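# Move the K-topped box into the tote by the door

## Task

Find the box whose top face shows the letter K and set only that box inside the tote near the door, lying wholly within the tote with nothing sticking out past its rim. All other boxes must stay on their desks. The robot must not topple or be left leaning. At the end the box has to stay in the tote by itself; if it only stays because the robot is holding it, the goal is not met.

## Robot and tools

Robot: a Hello Robot Stretch 4, about 1.6 m tall, with one arm. It has an omni-wheel base (rim within 0.23 m of the base origin), a lift that rides up a mast, an arm that telescopes forward, a wrist with yaw, pitch and roll, and a two-finger gripper. Loose objects may occasionally get a small shove from outside.

Frames: the base frame sits on the floor beneath the base centre, with x forward, y to the left and z up. hand_pose is reported in this frame and marks a point between the open fingertips; with all wrist joints at 0 its axes line up with the base frame. The printed value can be slightly wrong. The odometry frame is where the base frame was when the scene began. base_odometry counts wheel rotation only, so slipping shows up as motion; heading runs -3.142 to 3.142, positive to the left.

execute_actions: argument "actions" is a list holding one action or nothing (empty = just report state and images). Optional "cameras": a list from head_camera, head_left_camera, head_right_camera, wrist_camera, all; omitted, null or ["all"] gives every camera, [] gives none. An action may contain "base", "joints", or both, plus optional "pace" and "contact_limits"; alternatively it is just {"end_of_arm": "enable_torque"}, which re-energises any wrist or gripper motor that shut itself off so it holds in place. All motions in one action begin together and may finish at different times.
- "base" holds exactly one relative move from the current position: {"translate_m": d} drives straight, metres, forward positive, -2 to 2; {"strafe_m": d} slides sideways, metres, left positive, -2 to 2; {"rotate_rad": d} spins in place, radians, counter-clockwise (left) positive, -3.2 to 3.2. The offset is counted from the base position in the latest state report.
- "joints" is one object of absolute targets keyed by name: lift_m 0 to 1.2 (m); arm_m 0 to 0.55 (m extension); wrist_yaw_rad -1.134 to 4.276 (0 faces forward, positive turns left, 3.14 tucked back, above 3.4 the arm may interfere); wrist_pitch_rad -1.117 to 4.259 (0 level, 1.57 pointing down); wrist_roll_rad -1.117 to 4.259 (0 keeps fingers level, positive turns clockwise viewed from behind); gripper_m -0.038 to 0.141 (fingertip gap in m; negative means squeezing together). Joint targets outside range are clipped and the result notes it; any other bad value or unknown key rejects the whole call with no motion.
- "pace": "slow", "default", "fast" or "max"; base speed up to 0.1/0.3/0.4/0.6 m/s and 1/2/3/4 rad/s respectively, further reduced when lift_m exceeds 0.2 (to 0.3 m/s and 1 rad/s at 1.2).
- "contact_limits": {"arm_m": value} from 0 (gentlest) to 0.75 (firmest), default 0.5; the arm halts if it pushes harder.
Anything left out of an action may still be driving toward an earlier target without the status showing it.

wait: {"seconds"} 0 to 10; commands nothing and returns state and images.
zoom_image: {"camera", "region": [x0, y0, x1, y1]} in pixels from the top-left, at most 504 by 504, on a camera's latest full image.
finished_scene: {"scene": n}, 1 or 2; ends the current scene irreversibly once the last command has been held, and reports success and the next task. Replying without any tool call ends everything. If resuming, send an empty execute_actions first to learn the scene and task.

Suggested order: unfold the wrist with lift_m 0.4 and wrist_yaw_rad 0 together; look around by turning the base; find the K box and the tote; approach, open the gripper wider than the box, lower, close below its width; lift, carry with the arm pulled in, set it inside the tote, open, withdraw, then finish.

Results: base_status and joint_status give how each motion ended: "done" (for the base, wheels turned the full amount even if slipping), "off_target" (stopped short, may still push), "contact_stop_at_<key>" (hit something; that part holds or goes slack), "limit_stop_at_<name>", "time_out", "torque_fault". A stop in one call cancels the rest of that reply's motion, wait and finish calls. on_its_own lists things not commanded this call; "held at" is the held target, not the position. "limit_stop_at_tilt" means the lean passed 6 degrees and lift, arm and wheels go slack. "limit_stop_at_own_body" means self-collision was blocked (likely with pitch below -0.2 and roll below -0.4 or above 4); move away from the body. Slack parts hold again when next commanded. lidar_m: 12 distances in m, 30-degree sectors starting straight ahead and going counter-clockwise (4th left, 7th behind, 10th right); "-" is nothing seen or closer than 0.25 m; it sees from about 0.15 m to robot height, misses clear objects and thin legs. wrist_depth_mm: 7x7 grid of depths, 100 to 2000 mm, from the top left. turned_by_wheels vs turned_by_imu differing by over about 0.1 rad suggests a bump or slip. base_tilt in degrees, forward and right positive, with a fixed offset up to about 1.5. motor_effort in percent, with peak in brackets; noisy and offset. A loaded level gripper shifts wrist_pitch_rad effort. Gripper reading and "done" do not prove a grasp; a firm squeeze at commanded gripper_m of 0 or more shows in gripper effort. Squeezing below the width pulls the object in by up to a third of the difference.

Cameras: head_camera on the mast top looking forward and down; head_left_camera and head_right_camera are fisheyes looking more steeply down, showing base and arm; wrist_camera looks along the fingers.

Avoid: turning or driving with over 1 kg held and arm_m above 0.2, especially at fast paces; sustained pushes or pulls, worse when high or at high contact limits; pressing the gripper into things (wrist torque fault, limp until enable_torque); fingertips jammed on a surface (raise the lift); dropping, slamming or knocking boxes; tipping. The robot keeps its last command while you think, and the world keeps running.

Each tool is called after ">>>" as name(argument=value, ...), one argument or row to a line, values as JSON.

## Session

>>> execute_actions(
  actions=[],
)

Scene clock: 0.00 s.
base_odometry: x=+0.000 y=+0.000 heading=+0.000 (m, m, rad; odometry frame)
turned_by_wheels: +0.000 (rad since the last result)
turned_by_imu: +0.000 (rad since the last result)
base_tilt: forward=-0.1 right=+0.6 (deg)
lidar_m: 1.54 1.14 1.00 0.97 1.10 1.36 1.34 0.94 0.70 0.68 0.76 1.64
base_status: not commanded
joint_positions: lift_m=+0.171 arm_m=+0.001 wrist_yaw_rad=+3.226 wrist_pitch_rad=+0.010 wrist_roll_rad=-0.008 gripper_m=+0.057
joint_status: not commanded
motor_effort: lift_m=+19 arm_m=+0 wrist_yaw_rad=-1 wrist_pitch_rad=-5 wrist_roll_rad=+3 gripper_m=-3 wheel_0=+0 wheel_1=+0 wheel_2=+0 (%)
hand_pose: x=-0.1231 y=+0.0628 z=+0.3464 quat_wxyz=(-0.042, -0.005, -0.004, +0.999) (m; base frame)
wrist_depth_mm: - 136 135 - - - 1464 / - 106 135 1708 1661 1863 1708 / - 110 135 - - - 1661 / - 128 149 - - - 1661 / 201 1138 1863 - - - 1756 / 217 1205 193 1397 190 1336 1281 / 216 931 946 144 931 809 904
pictures: head_camera, head_left_camera, head_right_camera, wrist_camera
Images, in order (width x height): head_camera 420x560, head_left_camera 420x672, head_right_camera 420x672, wrist_camera 616x392.

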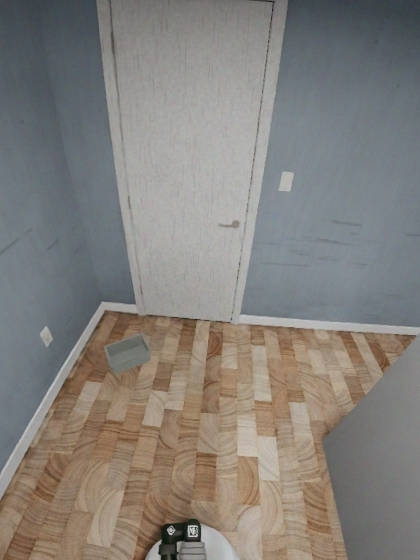

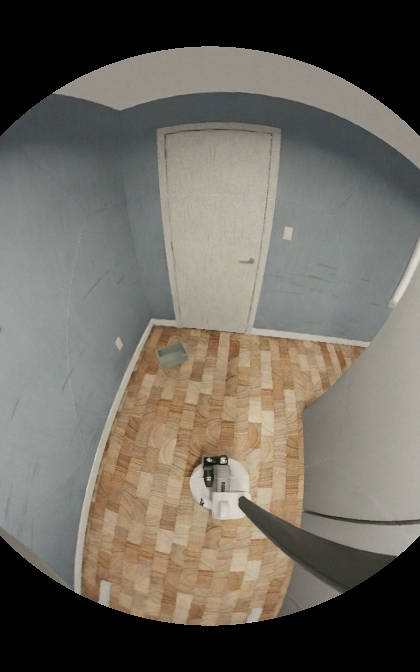

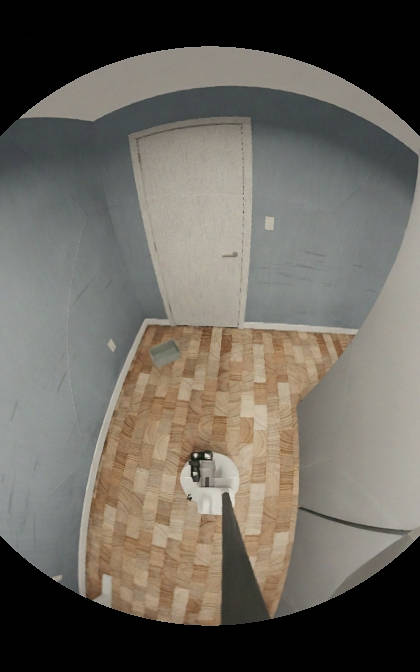

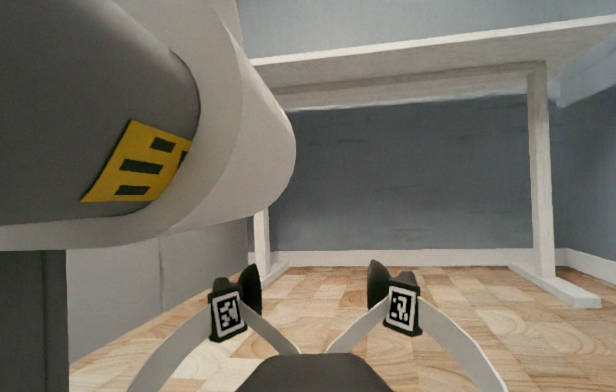

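>>> execute_actions(
  actions=[
    {"base":{"rotate_rad":3.0},"pace":"fast"},
  ],
  cameras=["head_camera","head_left_camera"],
)

Scene clock: 5.67 s.
base_odometry: x=+0.000 y=+0.000 heading=+3.000 (m, m, rad; odometry frame)
turned_by_wheels: +3.000 (rad since the last result)
turned_by_imu: +3.053 (rad since the last result)
base_tilt: forward=-0.1 right=+0.6 (deg)
lidar_m: 1.32 1.03 0.73 0.69 0.72 1.67 1.57 1.18 1.07 1.01 1.05 1.38
base_status: done
joint_positions: lift_m=+0.171 arm_m=+0.001 wrist_yaw_rad=+3.226 wrist_pitch_rad=+0.010 wrist_roll_rad=-0.008 gripper_m=+0.057
joint_status: not commanded
motor_effort: lift_m=+19(19) arm_m=+0(0) wrist_yaw_rad=+3(3) wrist_pitch_rad=-5(5) wrist_roll_rad=+3(3) gripper_m=-3(4) wheel_0=-2(11) wheel_1=+0(10) wheel_2=-1(12) (%)
hand_pose: x=-0.1231 y=+0.0629 z=+0.3464 quat_wxyz=(-0.042, -0.005, -0.004, +0.999) (m; base frame)
wrist_depth_mm: - 135 135 1708 1661 1661 1661 / - 105 135 1661 1708 1661 1618 / - 110 135 1661 1661 1618 1661 / - 128 149 1661 1708 1661 1618 / 202 1708 1708 1708 1618 1618 1618 / 216 1205 194 1397 190 1336 1281 / 216 931 960 145 917 809 891
pictures: head_camera, head_left_camera
Images, in order (width x height): head_camera 420x560, head_left_camera 420x672.

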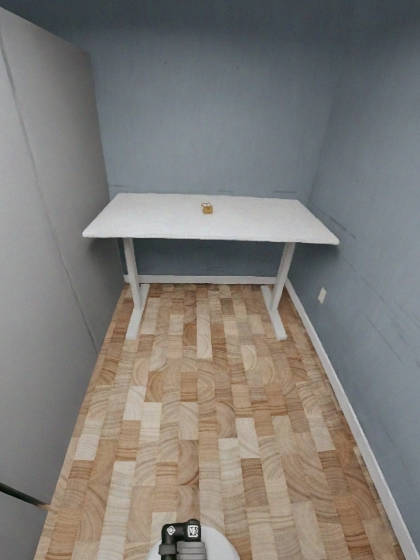

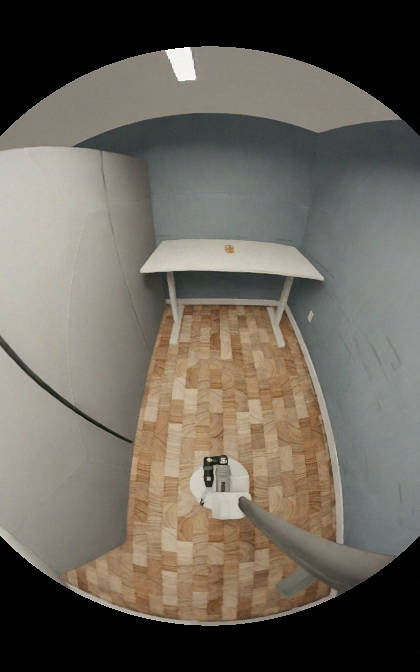

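>>> zoom_image(
  camera="head_camera",
  region=[185, 190, 230, 225],
)

Region (185, 190, 230, 225) of head_camera's 420x560 image, scaled by 11.200, with more detail than that image has.

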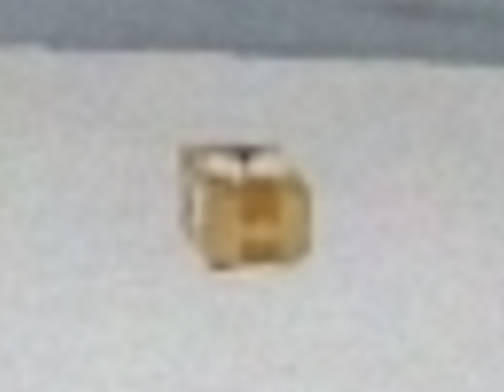

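>>> execute_actions(
  actions=[
    {"base":{"translate_m":0.65},"joints":{"lift_m":0.75,"wrist_yaw_rad":0,"gripper_m":0.12},"pace":"fast"},
  ],
  cameras=["head_camera","wrist_camera"],
)

>>> zoom_image(
  camera="head_camera",
  region=[160, 200, 260, 300],
)

Scene clock: 23.77 s.
base_odometry: x=-0.644 y=+0.092 heading=+3.000 (m, m, rad; odometry frame)
turned_by_wheels: +0.000 (rad since the last result)
turned_by_imu: +0.000 (rad since the last result)
base_tilt: forward=-0.1 right=+0.6 (deg)
lidar_m: 0.67 0.72 0.74 0.72 0.74 1.00 1.88 1.48 1.03 0.99 0.97 0.72
base_status: done
joint_positions: lift_m=+0.750 arm_m=+0.001 wrist_yaw_rad=+0.000 wrist_pitch_rad=+0.010 wrist_roll_rad=-0.008 gripper_m=+0.120
joint_status: all done
motor_effort: lift_m=+24(24) arm_m=+0(0) wrist_yaw_rad=-1(3) wrist_pitch_rad=-4(7) wrist_roll_rad=+3(2) gripper_m=-1(6) wheel_0=+0(7) wheel_1=+0(6) wheel_2=+1(15) (%)
hand_pose: x=+0.4602 y=-0.0873 z=+0.9249 quat_wxyz=(+1.000, -0.004, +0.005, +0.000) (m; base frame)
wrist_depth_mm: 1205 1255 1255 1255 1281 1255 1255 / 1255 1229 1255 1281 1255 1255 1281 / 1229 1255 1255 1229 1229 1229 1281 / 1182 1255 1281 1255 1281 1255 1098 / 508 1229 1255 1255 1255 1255 842 / 854 1229 217 1255 1255 213 1281 / 854 1255 1255 139 1255 1281 1255
pictures: head_camera, wrist_camera
Images, in order (width x height): head_camera 420x560, wrist_camera 616x392.

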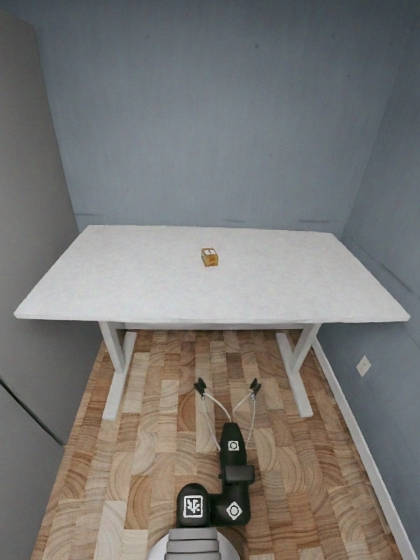

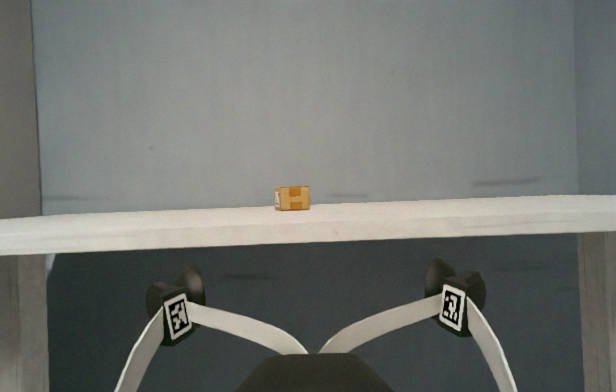

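Region (160, 200, 260, 300) of head_camera's 420x560 image, scaled by 5.040, with more detail than that image has.

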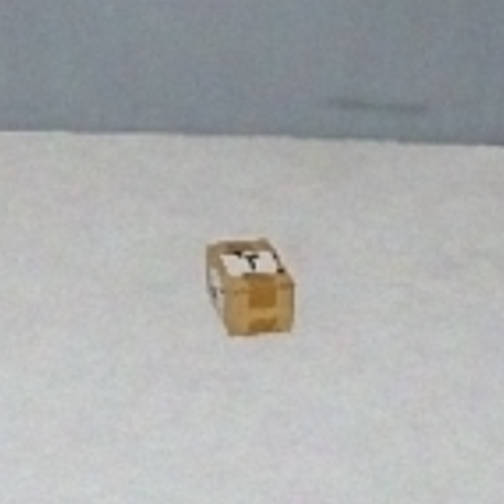

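>>> zoom_image(
  camera="head_camera",
  region=[195, 243, 225, 270],
)

Region (195, 243, 225, 270) of head_camera's 420x560 image, scaled by 16.800, with more detail than that image has; it fills the top 454 rows of this view, and the rest is white.

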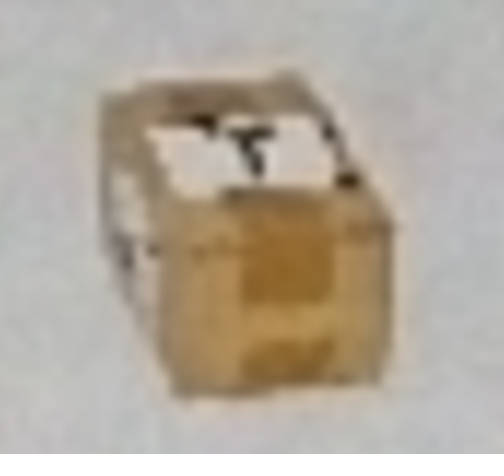

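>>> execute_actions(
  actions=[
    {"joints":{"lift_m":1.1,"arm_m":0.15},"pace":"fast"},
  ],
  cameras=[],
)

>>> execute_actions(
  actions=[
    {"joints":{"arm_m":0.5,"wrist_pitch_rad":0.6},"pace":"fast"},
  ],
  cameras=["wrist_camera","head_camera"],
)

Scene clock: 34.97 s.
base_odometry: x=-0.644 y=+0.092 heading=+3.000 (m, m, rad; odometry frame)
turned_by_wheels: +0.000 (rad since the last result)
turned_by_imu: -0.001 (rad since the last result)
base_tilt: forward=-0.1 right=+0.6 (deg)
lidar_m: 0.67 0.70 0.75 0.71 0.72 0.99 1.88 1.49 1.04 1.00 1.00 0.73
base_status: not commanded
joint_positions: lift_m=+1.100 arm_m=+0.149 wrist_yaw_rad=+0.000 wrist_pitch_rad=+0.011 wrist_roll_rad=-0.008 gripper_m=+0.120
joint_status: all done
motor_effort: lift_m=+24(27) arm_m=+8(7) wrist_yaw_rad=+0(2) wrist_pitch_rad=-7(7) wrist_roll_rad=+2(3) gripper_m=-1(1) wheel_0=+0(0) wheel_1=+0(0) wheel_2=+1(1) (%)
hand_pose: x=+0.6079 y=-0.0874 z=+1.2749 quat_wxyz=(+1.000, -0.004, +0.005, +0.000) (m; base frame)
wrist_depth_mm: 1078 1098 1078 1098 1098 1138 1118 / 1098 1118 1118 1138 1118 1118 1138 / 1118 1078 1118 1118 1138 1138 1138 / 1118 1078 1118 1098 1118 1118 1098 / 1098 1078 1098 1098 1118 1118 1118 / 1078 1098 217 1098 1042 213 1138 / 931 842 878 139 854 788 820
pictures: none
No camera images: the call's "cameras" was empty. Leave "cameras" out to get every camera's image.

Scene clock: 36.77 s.
base_odometry: x=-0.644 y=+0.092 heading=+3.000 (m, m, rad; odometry frame)
turned_by_wheels: +0.000 (rad since the last result)
turned_by_imu: -0.001 (rad since the last result)
base_tilt: forward=-0.1 right=+0.6 (deg)
lidar_m: 0.68 0.73 0.74 0.70 0.75 0.98 1.86 1.46 1.04 0.99 0.99 0.72
base_status: not commanded
joint_positions: lift_m=+1.100 arm_m=+0.499 wrist_yaw_rad=+0.000 wrist_pitch_rad=+0.602 wrist_roll_rad=-0.008 gripper_m=+0.120
joint_status: all done
motor_effort: lift_m=+24(23) arm_m=+8(8) wrist_yaw_rad=-1(1) wrist_pitch_rad=-6(4) wrist_roll_rad=+2(3) gripper_m=-1(0) wheel_0=+1(1) wheel_1=+1(0) wheel_2=+1(1) (%)
hand_pose: x=+0.9073 y=-0.0874 z=+1.1146 quat_wxyz=(+0.955, -0.004, +0.296, +0.001) (m; base frame)
wrist_depth_mm: 676 683 683 707 699 715 723 / 732 741 741 759 759 768 778 / 778 768 788 759 741 715 707 / 627 609 609 591 585 574 564 / 512 504 504 459 484 477 473 / 436 418 217 402 392 213 407 / 377 364 368 139 362 347 353
pictures: head_camera, wrist_camera
Images, in order (width x height): head_camera 420x560, wrist_camera 616x392.

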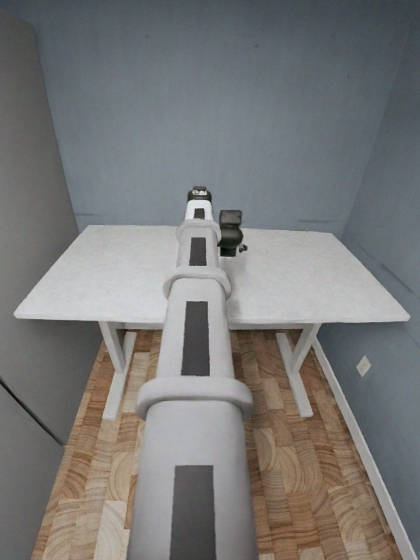

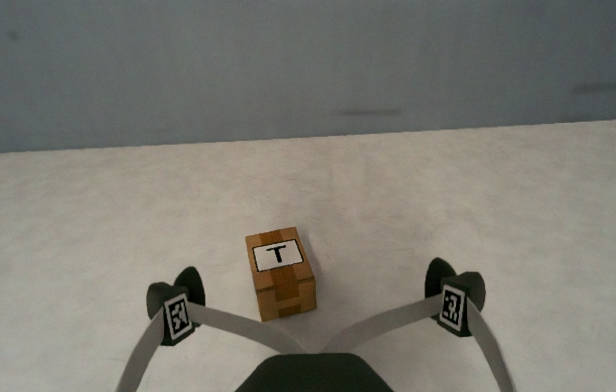

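>>> execute_actions(
  actions=[
    {"base":{"translate_m":-0.4},"joints":{"arm_m":0.0,"wrist_pitch_rad":0,"lift_m":1.0},"pace":"max"},
  ],
  cameras=[],
)

>>> execute_actions(
  actions=[
    {"base":{"translate_m":-1.25},"joints":{"lift_m":0.3,"wrist_yaw_rad":3.2,"gripper_m":0.06},"pace":"max"},
  ],
  cameras=["head_left_camera"],
)

Scene clock: 53.77 s.
base_odometry: x=-0.248 y=+0.035 heading=+3.000 (m, m, rad; odometry frame)
turned_by_wheels: +0.000 (rad since the last result)
turned_by_imu: -0.003 (rad since the last result)
base_tilt: forward=+0.0 right=+0.6 (deg)
lidar_m: 1.08 1.05 0.74 0.69 0.73 0.99 1.82 1.43 1.06 1.00 1.03 1.14
base_status: done
joint_positions: lift_m=+1.000 arm_m=+0.002 wrist_yaw_rad=+0.000 wrist_pitch_rad=+0.002 wrist_roll_rad=-0.008 gripper_m=+0.120
joint_status: all done
motor_effort: lift_m=+18(23) arm_m=-8(10) wrist_yaw_rad=+1(2) wrist_pitch_rad=-6(14) wrist_roll_rad=+2(2) gripper_m=+3(1) wheel_0=-2(7) wheel_1=-2(8) wheel_2=-1(10) (%)
hand_pose: x=+0.4616 y=-0.0875 z=+1.1777 quat_wxyz=(+1.000, -0.004, +0.001, +0.000) (m; base frame)
wrist_depth_mm: 1281 1661 1661 1661 1661 1618 1255 / 1255 1618 1708 1618 1661 1661 1281 / 1229 1618 1661 1618 1661 1661 1281 / 1255 1661 1618 1661 1661 1661 1308 / 1229 1618 1618 1618 1661 1708 1308 / 1098 960 216 991 854 213 1025 / 1160 1182 1618 139 1618 1618 1336
pictures: none
No camera images: the call's "cameras" was empty. Leave "cameras" out to get every camera's image.

Scene clock: 58.73 s.
base_odometry: x=+0.990 y=-0.142 heading=+2.999 (m, m, rad; odometry frame)
turned_by_wheels: +0.000 (rad since the last result)
turned_by_imu: -0.004 (rad since the last result)
base_tilt: forward=-0.1 right=+0.6 (deg)
lidar_m: 2.33 1.00 0.78 2.61 0.87 0.60 0.54 0.60 0.52 0.62 1.07 1.41
base_status: done
joint_positions: lift_m=+0.300 arm_m=+0.002 wrist_yaw_rad=+3.200 wrist_pitch_rad=+0.002 wrist_roll_rad=-0.008 gripper_m=+0.060
joint_status: all done
motor_effort: lift_m=+18(17) arm_m=-8(8) wrist_yaw_rad=+0(5) wrist_pitch_rad=-4(5) wrist_roll_rad=+2(3) gripper_m=-2(1) wheel_0=-2(8) wheel_1=-1(8) wheel_2=-2(10) (%)
hand_pose: x=-0.1200 y=+0.0705 z=+0.4778 quat_wxyz=(-0.029, -0.001, -0.004, +1.000) (m; base frame)
wrist_depth_mm: - 139 250 699 715 707 707 / - 114 138 699 715 707 707 / - 114 138 707 723 707 691 / - 129 163 699 707 715 699 / 142 707 691 699 715 699 699 / 224 707 195 699 193 707 691 / 223 707 699 145 707 699 699
pictures: head_left_camera
Images, in order (width x height): head_left_camera 420x672.

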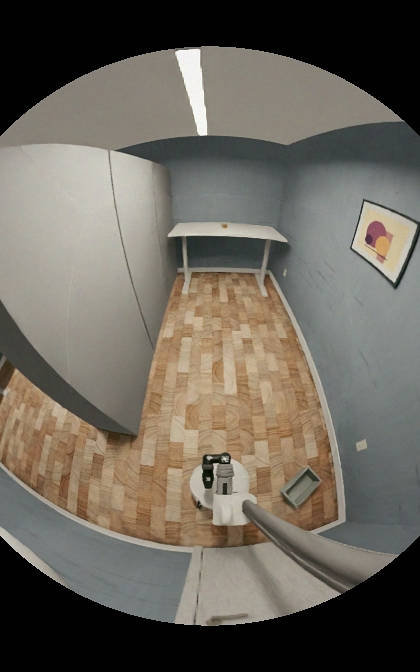

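>>> execute_actions(
  actions=[
    {"base":{"strafe_m":1.5},"joints":{"lift_m":0.2},"pace":"max"},
  ],
  cameras=["head_left_camera","head_camera"],
)

Scene clock: 67.77 s.
base_odometry: x=+0.777 y=-1.627 heading=+2.999 (m, m, rad; odometry frame)
turned_by_wheels: +0.000 (rad since the last result)
turned_by_imu: -0.006 (rad since the last result)
base_tilt: forward=-0.1 right=+0.6 (deg)
lidar_m: 1.26 2.09 1.47 1.43 0.92 0.69 0.63 0.66 0.89 2.12 0.47 0.50
base_status: done
joint_positions: lift_m=+0.200 arm_m=+0.002 wrist_yaw_rad=+3.200 wrist_pitch_rad=+0.002 wrist_roll_rad=-0.008 gripper_m=+0.060
joint_status: all done
motor_effort: lift_m=+18(19) arm_m=-8(8) wrist_yaw_rad=+1(2) wrist_pitch_rad=-6(5) wrist_roll_rad=+3(3) gripper_m=-1(2) wheel_0=+1(14) wheel_1=+0(15) wheel_2=+0(2) (%)
hand_pose: x=-0.1200 y=+0.0704 z=+0.3777 quat_wxyz=(-0.029, -0.001, -0.004, +1.000) (m; base frame)
wrist_depth_mm: - 139 249 759 750 750 750 / - 113 138 768 750 741 741 / - 114 138 768 759 741 750 / - 128 163 759 750 750 741 / 142 768 759 759 750 741 732 / 224 768 195 750 193 741 732 / 223 768 759 144 759 732 732
pictures: head_camera, head_left_camera
Images, in order (width x height): head_camera 420x560, head_left_camera 420x672.

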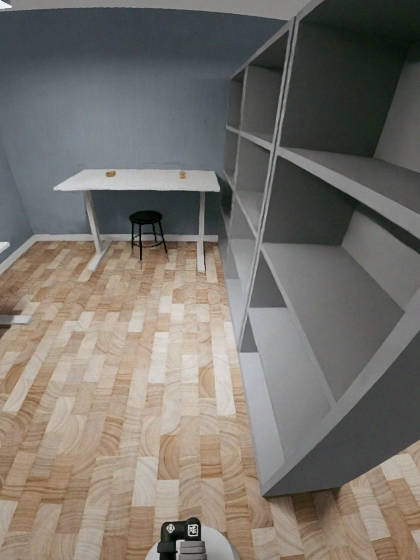

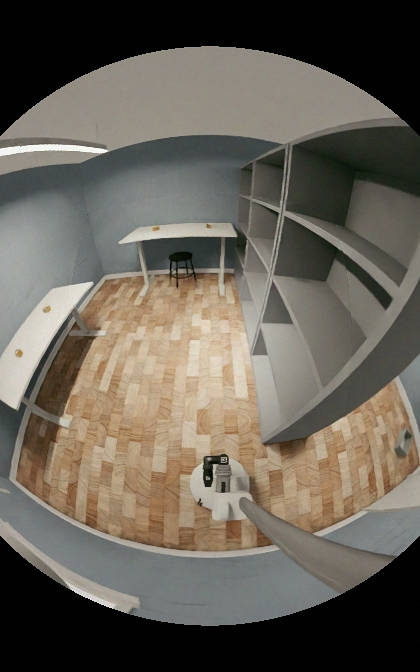

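>>> execute_actions(
  actions=[
    {"base":{"rotate_rad":0.85},"pace":"max"},
  ],
  cameras=[],
)

>>> execute_actions(
  actions=[
    {"base":{"translate_m":1.15},"pace":"max"},
  ],
  cameras=[],
)

>>> execute_actions(
  actions=[
    {"base":{"rotate_rad":0.72},"pace":"max"},
  ],
  cameras=["head_camera"],
)

Scene clock: 78.90 s.
base_odometry: x=+0.777 y=-1.627 heading=-2.434 (m, m, rad; odometry frame)
turned_by_wheels: +0.850 (rad since the last result)
turned_by_imu: +0.865 (rad since the last result)
base_tilt: forward=-0.1 right=+0.6 (deg)
lidar_m: 1.61 1.41 1.17 0.70 0.64 0.64 0.77 1.44 0.58 0.46 0.78 2.32
base_status: done
joint_positions: lift_m=+0.200 arm_m=+0.002 wrist_yaw_rad=+3.200 wrist_pitch_rad=+0.002 wrist_roll_rad=-0.008 gripper_m=+0.060
joint_status: not commanded
motor_effort: lift_m=+18(18) arm_m=-8(8) wrist_yaw_rad=-1(1) wrist_pitch_rad=-6(7) wrist_roll_rad=+3(3) gripper_m=-3(3) wheel_0=-1(8) wheel_1=+1(9) wheel_2=+1(11) (%)
hand_pose: x=-0.1200 y=+0.0704 z=+0.3777 quat_wxyz=(-0.029, -0.001, -0.004, +1.000) (m; base frame)
wrist_depth_mm: - 139 249 1025 798 668 574 / - 113 138 1042 809 668 569 / - 114 138 1008 809 668 580 / - 129 163 991 820 668 574 / 142 1921 1464 1042 798 676 580 / 224 1661 196 1042 192 661 574 / 223 1008 1008 144 798 627 591
pictures: none
No camera images: the call's "cameras" was empty. Leave "cameras" out to get every camera's image.

Scene clock: 82.30 s.
base_odometry: x=-0.097 y=-2.375 heading=-2.434 (m, m, rad; odometry frame)
turned_by_wheels: +0.000 (rad since the last result)
turned_by_imu: +0.001 (rad since the last result)
base_tilt: forward=-0.2 right=+0.6 (deg)
lidar_m: 0.62 0.53 0.55 0.68 1.38 1.40 1.70 1.21 1.21 1.45 1.52 1.07
base_status: done
joint_positions: lift_m=+0.200 arm_m=+0.002 wrist_yaw_rad=+3.200 wrist_pitch_rad=+0.002 wrist_roll_rad=-0.008 gripper_m=+0.060
joint_status: not commanded
motor_effort: lift_m=+18(18) arm_m=-8(8) wrist_yaw_rad=+1(1) wrist_pitch_rad=-7(7) wrist_roll_rad=+3(3) gripper_m=-5(4) wheel_0=-1(10) wheel_1=+0(7) wheel_2=+2(16) (%)
hand_pose: x=-0.1200 y=+0.0704 z=+0.3777 quat_wxyz=(-0.029, -0.001, -0.004, +1.000) (m; base frame)
wrist_depth_mm: - 139 250 - 1756 1430 1229 / - 113 138 - 1708 1430 1205 / - 114 138 - 1708 1430 1205 / - 129 163 - 1756 1464 1205 / 142 1308 - - 1708 1464 1229 / 224 1336 195 1576 192 1366 1229 / 223 1008 1025 144 1008 878 976
pictures: none
No camera images: the call's "cameras" was empty. Leave "cameras" out to get every camera's image.

Scene clock: 83.43 s.
base_odometry: x=-0.097 y=-2.375 heading=-1.714 (m, m, rad; odometry frame)
turned_by_wheels: +0.720 (rad since the last result)
turned_by_imu: +0.733 (rad since the last result)
base_tilt: forward=-0.1 right=+0.6 (deg)
lidar_m: 0.56 0.59 0.80 1.38 1.43 1.26 1.19 1.24 1.62 1.53 0.82 0.57
base_status: done
joint_positions: lift_m=+0.200 arm_m=+0.002 wrist_yaw_rad=+3.200 wrist_pitch_rad=+0.002 wrist_roll_rad=-0.008 gripper_m=+0.060
joint_status: not commanded
motor_effort: lift_m=+18(18) arm_m=-8(8) wrist_yaw_rad=+1(0) wrist_pitch_rad=-5(5) wrist_roll_rad=+2(2) gripper_m=-2(1) wheel_0=-1(11) wheel_1=+0(10) wheel_2=+0(11) (%)
hand_pose: x=-0.1200 y=+0.0704 z=+0.3777 quat_wxyz=(-0.029, -0.001, -0.004, +1.000) (m; base frame)
wrist_depth_mm: - 139 249 1708 1464 - - / - 114 138 1708 1464 - - / - 114 138 1756 1756 - - / - 129 163 1661 1618 - - / 142 1336 1756 1808 1618 - - / 224 1336 196 1308 192 1464 1430 / 223 1008 1008 144 1008 891 976
pictures: head_camera
Images, in order (width x height): head_camera 420x560.

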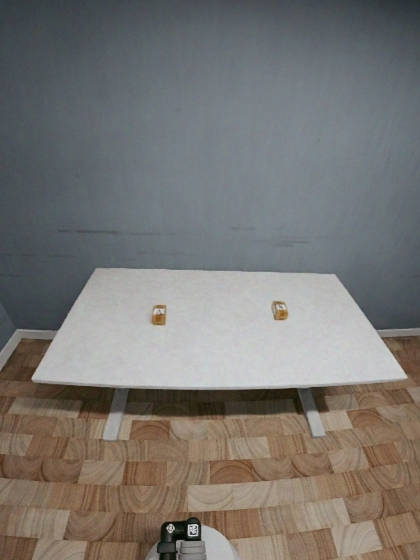

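>>> zoom_image(
  camera="head_camera",
  region=[140, 295, 180, 335],
)

>>> zoom_image(
  camera="head_camera",
  region=[260, 290, 300, 330],
)

Region (140, 295, 180, 335) of head_camera's 420x560 image, scaled by 12.600, with more detail than that image has.

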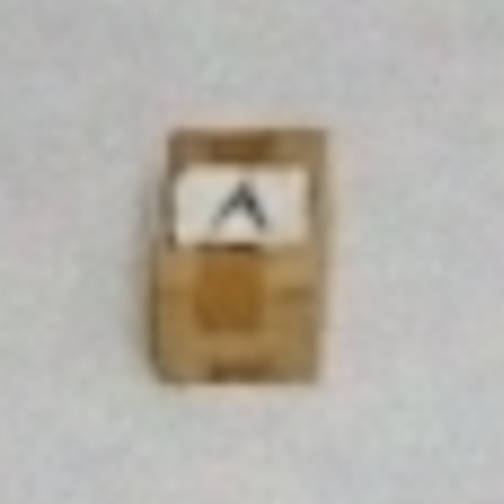

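Region (260, 290, 300, 330) of head_camera's 420x560 image, scaled by 12.600, with more detail than that image has.

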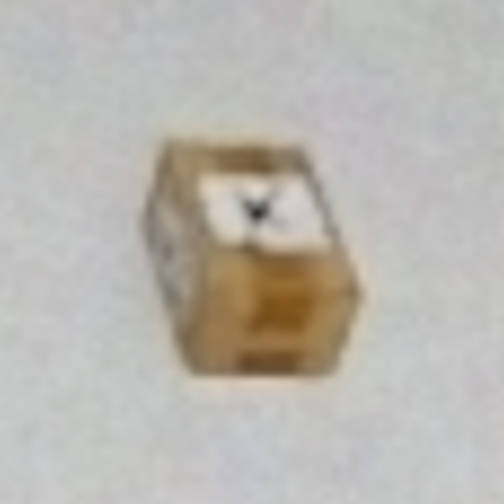

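>>> execute_actions(
  actions=[
    {"base":{"strafe_m":-0.29},"joints":{"lift_m":0.9,"wrist_yaw_rad":0,"wrist_pitch_rad":0.5,"gripper_m":0.13},"pace":"fast"},
  ],
  cameras=["head_camera","wrist_camera"],
)

Scene clock: 104.03 s.
base_odometry: x=-0.384 y=-2.333 heading=-1.714 (m, m, rad; odometry frame)
turned_by_wheels: +0.000 (rad since the last result)
turned_by_imu: +0.000 (rad since the last result)
base_tilt: forward=-0.1 right=+0.6 (deg)
lidar_m: 0.55 0.57 0.80 1.68 1.76 1.26 1.19 1.24 1.30 1.23 0.79 0.60
base_status: done
joint_positions: lift_m=+0.900 arm_m=+0.002 wrist_yaw_rad=+0.000 wrist_pitch_rad=+0.502 wrist_roll_rad=-0.008 gripper_m=+0.130
joint_status: all done
motor_effort: lift_m=+23(25) arm_m=-8(8) wrist_yaw_rad=-2(4) wrist_pitch_rad=-6(8) wrist_roll_rad=+3(2) gripper_m=+1(1) wheel_0=+0(13) wheel_1=+3(12) wheel_2=+0(0) (%)
hand_pose: x=+0.4260 y=-0.0874 z=+0.9392 quat_wxyz=(+0.969, -0.004, +0.248, +0.001) (m; base frame)
wrist_depth_mm: 991 1025 1008 1042 1042 1042 1025 / 1078 1060 1078 1098 1098 1098 1118 / 1118 1118 1098 1078 1042 1025 1205 / 788 809 798 750 778 759 778 / 654 634 627 615 609 597 597 / 539 496 488 512 500 198 496 / 469 462 469 142 462 455 1160
pictures: head_camera, wrist_camera
Images, in order (width x height): head_camera 420x560, wrist_camera 616x392.

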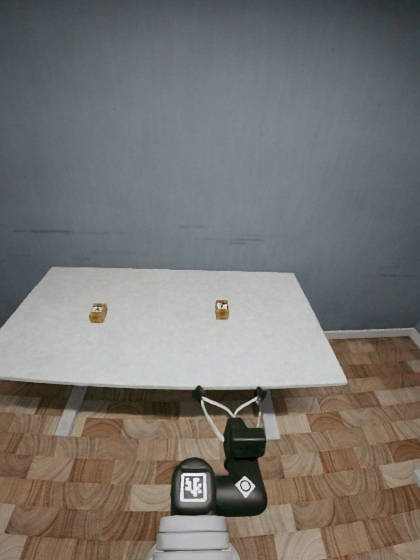

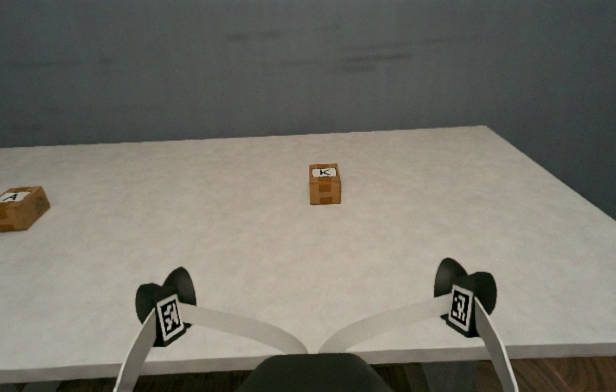

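>>> execute_actions(
  actions=[
    {"base":{"translate_m":0.27},"joints":{"lift_m":1.02,"arm_m":0.5,"wrist_pitch_rad":1.5},"pace":"fast"},
  ],
  cameras=["head_left_camera","wrist_camera"],
)

Scene clock: 126.73 s.
base_odometry: x=-0.422 y=-2.601 heading=-1.713 (m, m, rad; odometry frame)
turned_by_wheels: +0.000 (rad since the last result)
turned_by_imu: -0.001 (rad since the last result)
base_tilt: forward=-0.1 right=+0.6 (deg)
lidar_m: 0.27 0.29 0.41 1.68 1.76 1.54 1.46 1.54 1.30 1.24 0.43 0.31
base_status: done
joint_positions: lift_m=+1.020 arm_m=+0.499 wrist_yaw_rad=+0.000 wrist_pitch_rad=+1.500 wrist_roll_rad=-0.008 gripper_m=+0.130
joint_status: all done
motor_effort: lift_m=+23(25) arm_m=+8(9) wrist_yaw_rad=-2(0) wrist_pitch_rad=+1(4) wrist_roll_rad=+2(2) gripper_m=-1(2) wheel_0=+0(7) wheel_1=+1(7) wheel_2=-1(14) (%)
hand_pose: x=+0.6899 y=-0.0874 z=+0.9102 quat_wxyz=(+0.732, -0.003, +0.682, +0.003) (m; base frame)
wrist_depth_mm: 439 439 430 430 430 427 424 / 430 433 430 424 421 421 421 / 427 424 427 421 415 415 415 / 421 418 418 415 415 413 407 / 418 415 415 410 407 407 407 / 413 410 407 407 355 198 399 / 410 407 404 142 402 399 397
pictures: head_left_camera, wrist_camera
Images, in order (width x height): head_left_camera 420x672, wrist_camera 616x392.

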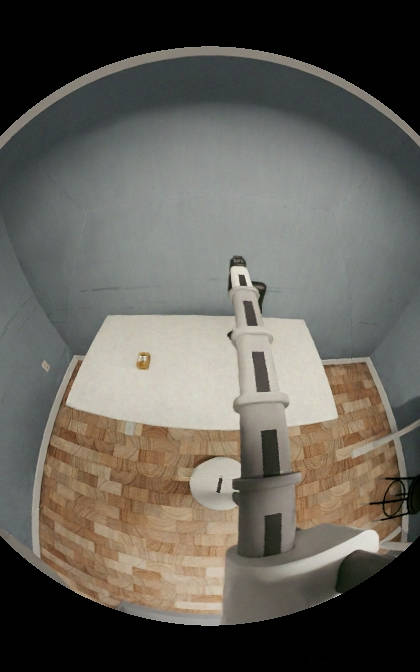

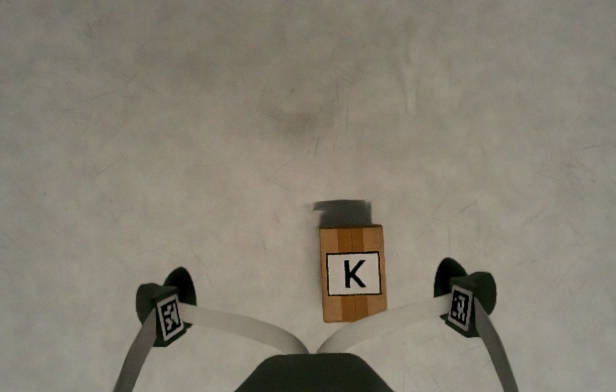

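>>> execute_actions(
  actions=[
    {"base":{"strafe_m":-0.035},"joints":{"lift_m":0.91,"arm_m":0.49},"pace":"fast"},
  ],
  cameras=["wrist_camera"],
)

Scene clock: 139.10 s.
base_odometry: x=-0.457 y=-2.596 heading=-1.713 (m, m, rad; odometry frame)
turned_by_wheels: +0.000 (rad since the last result)
turned_by_imu: -0.001 (rad since the last result)
base_tilt: forward=-0.1 right=+0.6 (deg)
lidar_m: 0.28 0.31 0.43 1.72 1.78 1.53 1.46 1.54 1.26 1.21 0.42 0.30
base_status: done
joint_positions: lift_m=+0.910 arm_m=+0.491 wrist_yaw_rad=+0.000 wrist_pitch_rad=+1.500 wrist_roll_rad=-0.008 gripper_m=+0.130
joint_status: all done
motor_effort: lift_m=+17(21) arm_m=-8(11) wrist_yaw_rad=+1(1) wrist_pitch_rad=+1(0) wrist_roll_rad=+3(2) gripper_m=-1(2) wheel_0=+0(9) wheel_1=+1(11) wheel_2=+0(1) (%)
hand_pose: x=+0.6827 y=-0.0874 z=+0.8007 quat_wxyz=(+0.732, -0.003, +0.682, +0.003) (m; base frame)
wrist_depth_mm: 320 320 319 319 315 315 314 / 319 317 315 314 314 310 309 / 315 314 309 312 309 307 304 / 310 312 307 306 306 304 301 / 307 306 306 254 301 300 300 / 304 303 301 252 297 198 296 / 301 300 298 142 296 293 294
pictures: wrist_camera
Images, in order (width x height): wrist_camera 616x392.

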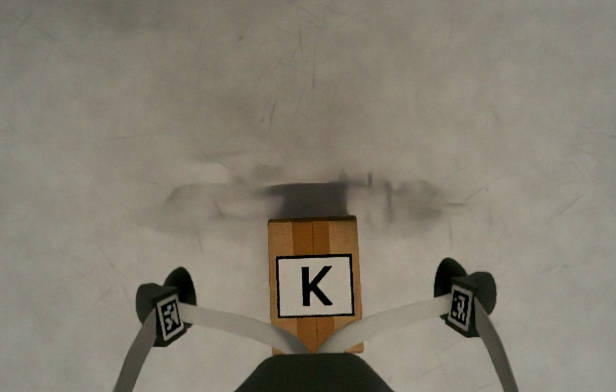

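>>> execute_actions(
  actions=[
    {"joints":{"lift_m":0.857,"gripper_m":0.09}},
  ],
  cameras=["wrist_camera"],
)

Scene clock: 146.50 s.
base_odometry: x=-0.457 y=-2.596 heading=-1.713 (m, m, rad; odometry frame)
turned_by_wheels: +0.000 (rad since the last result)
turned_by_imu: -0.001 (rad since the last result)
base_tilt: forward=-0.1 right=+0.5 (deg)
lidar_m: 0.28 0.30 0.43 1.71 1.78 1.54 1.45 1.54 1.26 1.21 0.41 0.31
base_status: not commanded
joint_positions: lift_m=+0.857 arm_m=+0.491 wrist_yaw_rad=+0.000 wrist_pitch_rad=+1.500 wrist_roll_rad=-0.008 gripper_m=+0.090
joint_status: all done
motor_effort: lift_m=+16(16) arm_m=-8(8) wrist_yaw_rad=+2(2) wrist_pitch_rad=-1(1) wrist_roll_rad=+3(3) gripper_m=-3(5) wheel_0=-1(1) wheel_1=+1(1) wheel_2=+0(0) (%)
hand_pose: x=+0.6827 y=-0.0874 z=+0.7478 quat_wxyz=(+0.732, -0.003, +0.682, +0.003) (m; base frame)
wrist_depth_mm: 266 266 264 263 262 260 259 / 263 263 259 258 259 257 256 / 260 259 258 258 255 254 253 / 257 256 255 255 252 251 251 / 256 254 252 202 249 248 248 / 253 251 197 200 198 245 245 / 250 249 247 137 244 244 242
pictures: wrist_camera
Images, in order (width x height): wrist_camera 616x392.

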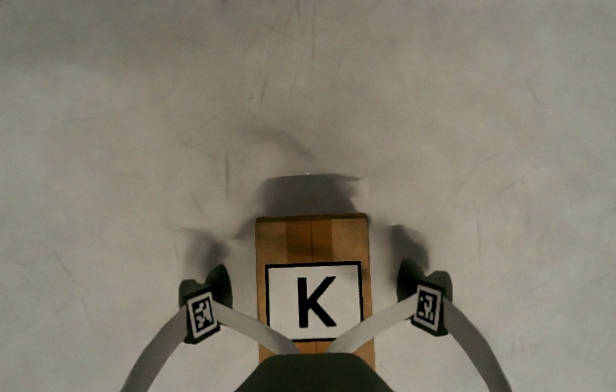

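>>> execute_actions(
  actions=[
    {"joints":{"lift_m":0.846,"gripper_m":0.075}},
  ],
  cameras=[],
)

>>> execute_actions(
  actions=[
    {"joints":{"gripper_m":0.015}},
  ],
  cameras=["wrist_camera"],
)

Scene clock: 160.57 s.
base_odometry: x=-0.457 y=-2.596 heading=-1.713 (m, m, rad; odometry frame)
turned_by_wheels: +0.000 (rad since the last result)
turned_by_imu: -0.001 (rad since the last result)
base_tilt: forward=-0.2 right=+0.6 (deg)
lidar_m: 0.28 0.31 0.42 1.71 1.78 1.52 1.46 1.52 1.25 1.21 0.42 0.32
base_status: not commanded
joint_positions: lift_m=+0.847 arm_m=+0.491 wrist_yaw_rad=-0.001 wrist_pitch_rad=+1.502 wrist_roll_rad=-0.008 gripper_m=+0.075
joint_status: all done
motor_effort: lift_m=+10(14) arm_m=-8(8) wrist_yaw_rad=+3(3) wrist_pitch_rad=-7(5) wrist_roll_rad=+3(3) gripper_m=-8(10) wheel_0=-1(0) wheel_1=+1(1) wheel_2=+0(0) (%)
hand_pose: x=+0.6820 y=-0.0874 z=+0.7373 quat_wxyz=(+0.731, -0.003, +0.682, +0.003) (m; base frame)
wrist_depth_mm: 259 259 257 256 255 254 252 / 256 255 254 252 252 250 250 / 253 253 252 250 249 247 247 / 252 250 248 247 247 245 244 / 249 248 246 195 243 242 241 / 245 245 193 192 192 240 238 / 242 241 241 191 237 236 236
pictures: none
No camera images: the call's "cameras" was empty. Leave "cameras" out to get every camera's image.

Scene clock: 161.97 s.
base_odometry: x=-0.457 y=-2.596 heading=-1.713 (m, m, rad; odometry frame)
turned_by_wheels: +0.000 (rad since the last result)
turned_by_imu: +0.000 (rad since the last result)
base_tilt: forward=-0.1 right=+0.6 (deg)
lidar_m: 0.28 0.29 0.43 1.72 1.78 1.54 1.46 1.54 1.27 1.21 0.43 0.30
base_status: not commanded
joint_positions: lift_m=+0.846 arm_m=+0.491 wrist_yaw_rad=+0.000 wrist_pitch_rad=+1.500 wrist_roll_rad=-0.008 gripper_m=+0.015
joint_status: all done
motor_effort: lift_m=+16(16) arm_m=-8(8) wrist_yaw_rad=+2(2) wrist_pitch_rad=+1(5) wrist_roll_rad=+3(3) gripper_m=-19(16) wheel_0=+0(1) wheel_1=+1(1) wheel_2=-1(0) (%)
hand_pose: x=+0.6827 y=-0.0874 z=+0.7368 quat_wxyz=(+0.732, -0.003, +0.682, +0.003) (m; base frame)
wrist_depth_mm: 255 255 254 252 250 248 247 / 253 251 250 248 247 246 244 / 249 249 248 245 244 243 242 / 246 245 244 243 241 240 239 / 243 242 241 183 238 238 236 / 242 240 184 181 181 235 235 / 239 236 236 179 234 232 232
pictures: wrist_camera
Images, in order (width x height): wrist_camera 616x392.

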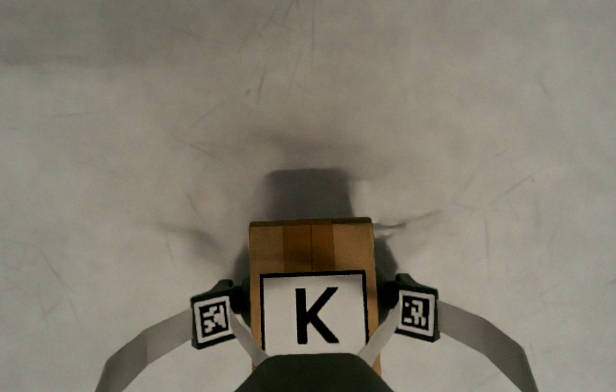

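>>> execute_actions(
  actions=[
    {"base":{"translate_m":-0.45},"joints":{"lift_m":0.92,"arm_m":0.05},"pace":"default"},
  ],
  cameras=["wrist_camera"],
)

>>> execute_actions(
  actions=[
    {"base":{"strafe_m":1.2},"joints":{"lift_m":0.5},"pace":"fast"},
  ],
  cameras=["wrist_camera"],
)

>>> execute_actions(
  actions=[
    {"base":{"rotate_rad":-3.09},"pace":"default"},
  ],
  cameras=["wrist_camera","head_camera"],
)

Scene clock: 177.10 s.
base_odometry: x=-0.393 y=-2.150 heading=-1.714 (m, m, rad; odometry frame)
turned_by_wheels: +0.000 (rad since the last result)
turned_by_imu: -0.003 (rad since the last result)
base_tilt: forward=-0.1 right=+0.6 (deg)
lidar_m: 0.72 0.77 1.05 1.71 1.82 1.06 1.01 1.06 1.28 1.20 1.27 0.77
base_status: done
joint_positions: lift_m=+0.920 arm_m=+0.051 wrist_yaw_rad=+0.000 wrist_pitch_rad=+1.501 wrist_roll_rad=-0.008 gripper_m=+0.015
joint_status: all done
motor_effort: lift_m=+24(27) arm_m=-8(8) wrist_yaw_rad=+3(0) wrist_pitch_rad=-1(1) wrist_roll_rad=+2(2) gripper_m=-20(18) wheel_0=-3(8) wheel_1=-2(8) wheel_2=+0(11) (%)
hand_pose: x=+0.2426 y=-0.0874 z=+0.8101 quat_wxyz=(+0.732, -0.003, +0.682, +0.003) (m; base frame)
wrist_depth_mm: 1078 1042 1060 1078 1060 1060 1042 / 1060 1060 1060 1060 1042 1025 1042 / 1078 1060 1060 1060 1042 1042 1042 / 1060 1025 1042 1025 1025 1025 1008 / 1042 1042 1025 183 1008 1008 991 / 1025 1025 183 181 180 991 976 / 1008 991 798 180 976 991 976
pictures: wrist_camera
Images, in order (width x height): wrist_camera 616x392.

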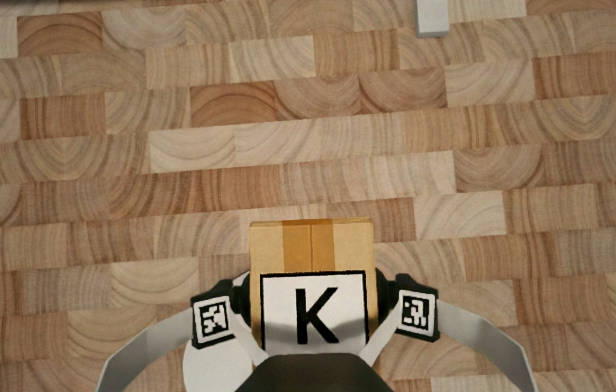

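Scene clock: 181.53 s.
base_odometry: x=+0.795 y=-2.321 heading=-1.714 (m, m, rad; odometry frame)
turned_by_wheels: +0.000 (rad since the last result)
turned_by_imu: -0.004 (rad since the last result)
base_tilt: forward=-0.2 right=+0.6 (deg)
lidar_m: 0.97 0.76 0.53 0.50 0.53 0.76 2.06 1.12 1.47 2.40 1.08 0.80
base_status: done
joint_positions: lift_m=+0.500 arm_m=+0.051 wrist_yaw_rad=+0.000 wrist_pitch_rad=+1.500 wrist_roll_rad=-0.008 gripper_m=+0.015
joint_status: all done
motor_effort: lift_m=+17(23) arm_m=-8(8) wrist_yaw_rad=+0(2) wrist_pitch_rad=-1(1) wrist_roll_rad=+3(3) gripper_m=-21(20) wheel_0=+1(11) wheel_1=-2(13) wheel_2=+0(0) (%)
hand_pose: x=+0.2427 y=-0.0874 z=+0.3907 quat_wxyz=(+0.732, -0.003, +0.682, +0.003) (m; base frame)
wrist_depth_mm: 654 647 640 634 634 634 634 / 640 634 634 627 634 627 615 / 640 627 621 621 621 615 615 / 627 621 621 615 615 609 609 / 621 621 615 183 603 603 603 / 615 603 183 181 181 603 597 / 603 392 394 179 466 591 585
pictures: wrist_camera
Images, in order (width x height): wrist_camera 616x392.

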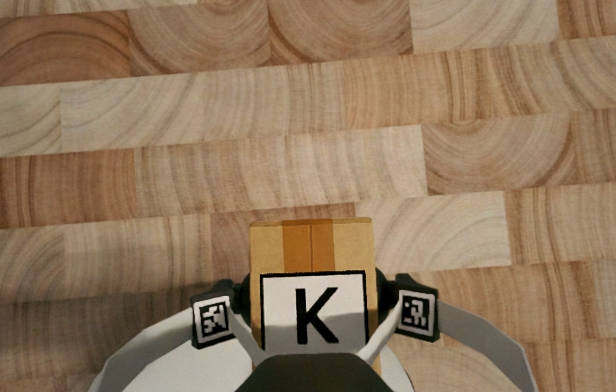

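Scene clock: 184.37 s.
base_odometry: x=+0.795 y=-2.321 heading=+1.480 (m, m, rad; odometry frame)
turned_by_wheels: -3.089 (rad since the last result)
turned_by_imu: -3.147 (rad since the last result)
base_tilt: forward=-0.1 right=+0.6 (deg)
lidar_m: 1.50 1.12 1.51 2.40 1.05 0.78 1.16 0.76 0.54 0.50 0.53 0.81
base_status: done
joint_positions: lift_m=+0.500 arm_m=+0.051 wrist_yaw_rad=+0.000 wrist_pitch_rad=+1.500 wrist_roll_rad=-0.008 gripper_m=+0.015
joint_status: not commanded
motor_effort: lift_m=+17(17) arm_m=-8(9) wrist_yaw_rad=+0(1) wrist_pitch_rad=+0(1) wrist_roll_rad=+2(3) gripper_m=-21(22) wheel_0=+3(7) wheel_1=+2(9) wheel_2=+2(8) (%)
hand_pose: x=+0.2427 y=-0.0874 z=+0.3907 quat_wxyz=(+0.732, -0.003, +0.682, +0.003) (m; base frame)
wrist_depth_mm: 654 640 647 634 634 634 621 / 640 640 634 627 634 621 621 / 634 634 634 627 621 615 615 / 627 627 621 615 615 609 603 / 621 615 603 183 603 603 597 / 615 609 183 181 181 597 591 / 603 394 394 179 517 591 585
pictures: head_camera, wrist_camera
Images, in order (width x height): head_camera 420x560, wrist_camera 616x392.

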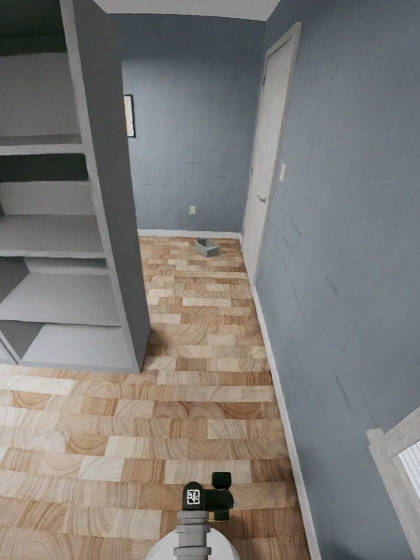

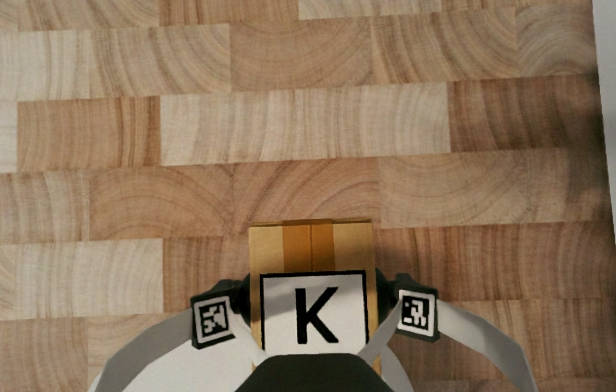

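>>> execute_actions(
  actions=[
    {"base":{"translate_m":2.0},"pace":"max"},
  ],
  cameras=["wrist_camera","head_camera"],
)

Scene clock: 200.33 s.
base_odometry: x=+0.976 y=-0.330 heading=+1.480 (m, m, rad; odometry frame)
turned_by_wheels: +0.000 (rad since the last result)
turned_by_imu: +0.001 (rad since the last result)
base_tilt: forward=-0.1 right=+0.6 (deg)
lidar_m: 0.71 1.26 1.73 1.84 0.70 0.63 2.26 0.82 0.61 0.53 0.53 0.74
base_status: done
joint_positions: lift_m=+0.500 arm_m=+0.051 wrist_yaw_rad=+0.000 wrist_pitch_rad=+1.500 wrist_roll_rad=-0.008 gripper_m=+0.015
joint_status: not commanded
motor_effort: lift_m=+17(17) arm_m=-8(8) wrist_yaw_rad=+0(0) wrist_pitch_rad=+1(1) wrist_roll_rad=+3(3) gripper_m=-19(18) wheel_0=+1(8) wheel_1=+0(8) wheel_2=+1(16) (%)
hand_pose: x=+0.2427 y=-0.0874 z=+0.3907 quat_wxyz=(+0.732, -0.003, +0.682, +0.003) (m; base frame)
wrist_depth_mm: 640 647 627 634 634 627 627 / 640 634 627 627 627 627 621 / 634 634 627 627 621 609 615 / 627 621 615 615 609 615 603 / 621 615 615 183 603 603 597 / 615 609 183 180 181 597 591 / 603 394 389 179 512 591 591
pictures: head_camera, wrist_camera
Images, in order (width x height): head_camera 420x560, wrist_camera 616x392.

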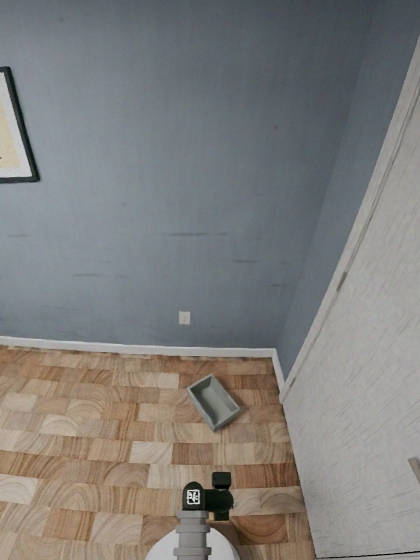

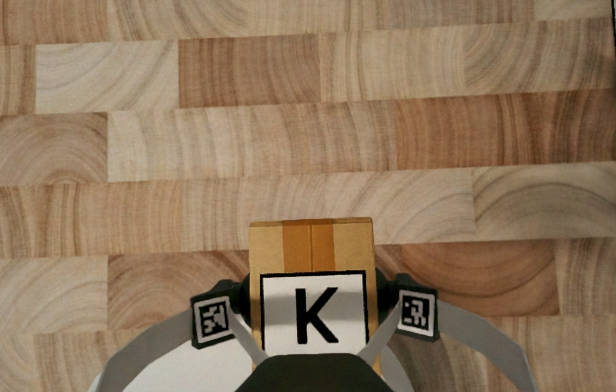

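>>> execute_actions(
  actions=[
    {"base":{"translate_m":0.25},"joints":{"arm_m":0.44,"wrist_roll_rad":0.87,"wrist_pitch_rad":1.55},"pace":"fast"},
  ],
  cameras=["wrist_camera","head_camera"],
)

Scene clock: 209.33 s.
base_odometry: x=+0.999 y=-0.081 heading=+1.480 (m, m, rad; odometry frame)
turned_by_wheels: +0.000 (rad since the last result)
turned_by_imu: -0.001 (rad since the last result)
base_tilt: forward=-0.1 right=+0.5 (deg)
lidar_m: 0.50 1.01 1.37 2.37 1.04 0.85 2.27 0.83 0.55 0.53 0.59 0.46
base_status: done
joint_positions: lift_m=+0.500 arm_m=+0.439 wrist_yaw_rad=+0.000 wrist_pitch_rad=+1.550 wrist_roll_rad=+0.869 gripper_m=+0.015
joint_status: all done
motor_effort: lift_m=+17(17) arm_m=+8(11) wrist_yaw_rad=-2(3) wrist_pitch_rad=+2(1) wrist_roll_rad=+5(10) gripper_m=-20(20) wheel_0=+1(7) wheel_1=+2(7) wheel_2=+0(13) (%)
hand_pose: x=+0.6155 y=-0.0874 z=+0.3900 quat_wxyz=(+0.648, +0.301, +0.635, -0.295) (m; base frame)
wrist_depth_mm: 404 504 621 615 609 603 603 / 455 559 615 615 615 609 603 / 508 621 615 615 603 597 597 / 559 627 615 609 603 591 591 / 621 621 615 183 603 597 591 / 621 615 184 181 181 554 591 / 621 615 615 179 603 597 591
pictures: head_camera, wrist_camera
Images, in order (width x height): head_camera 420x560, wrist_camera 616x392.

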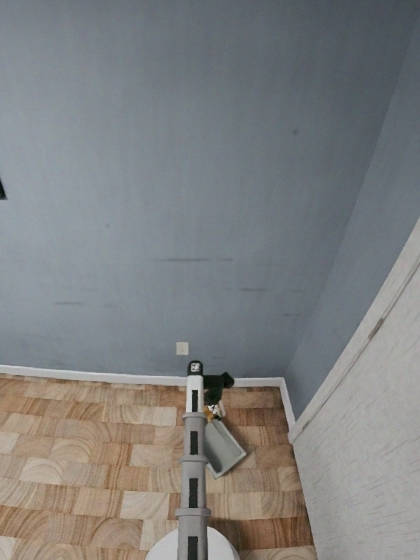

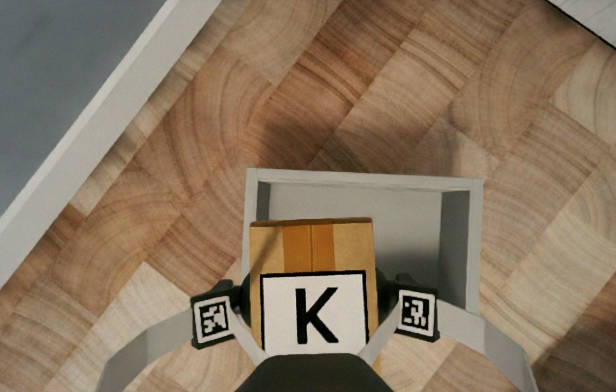

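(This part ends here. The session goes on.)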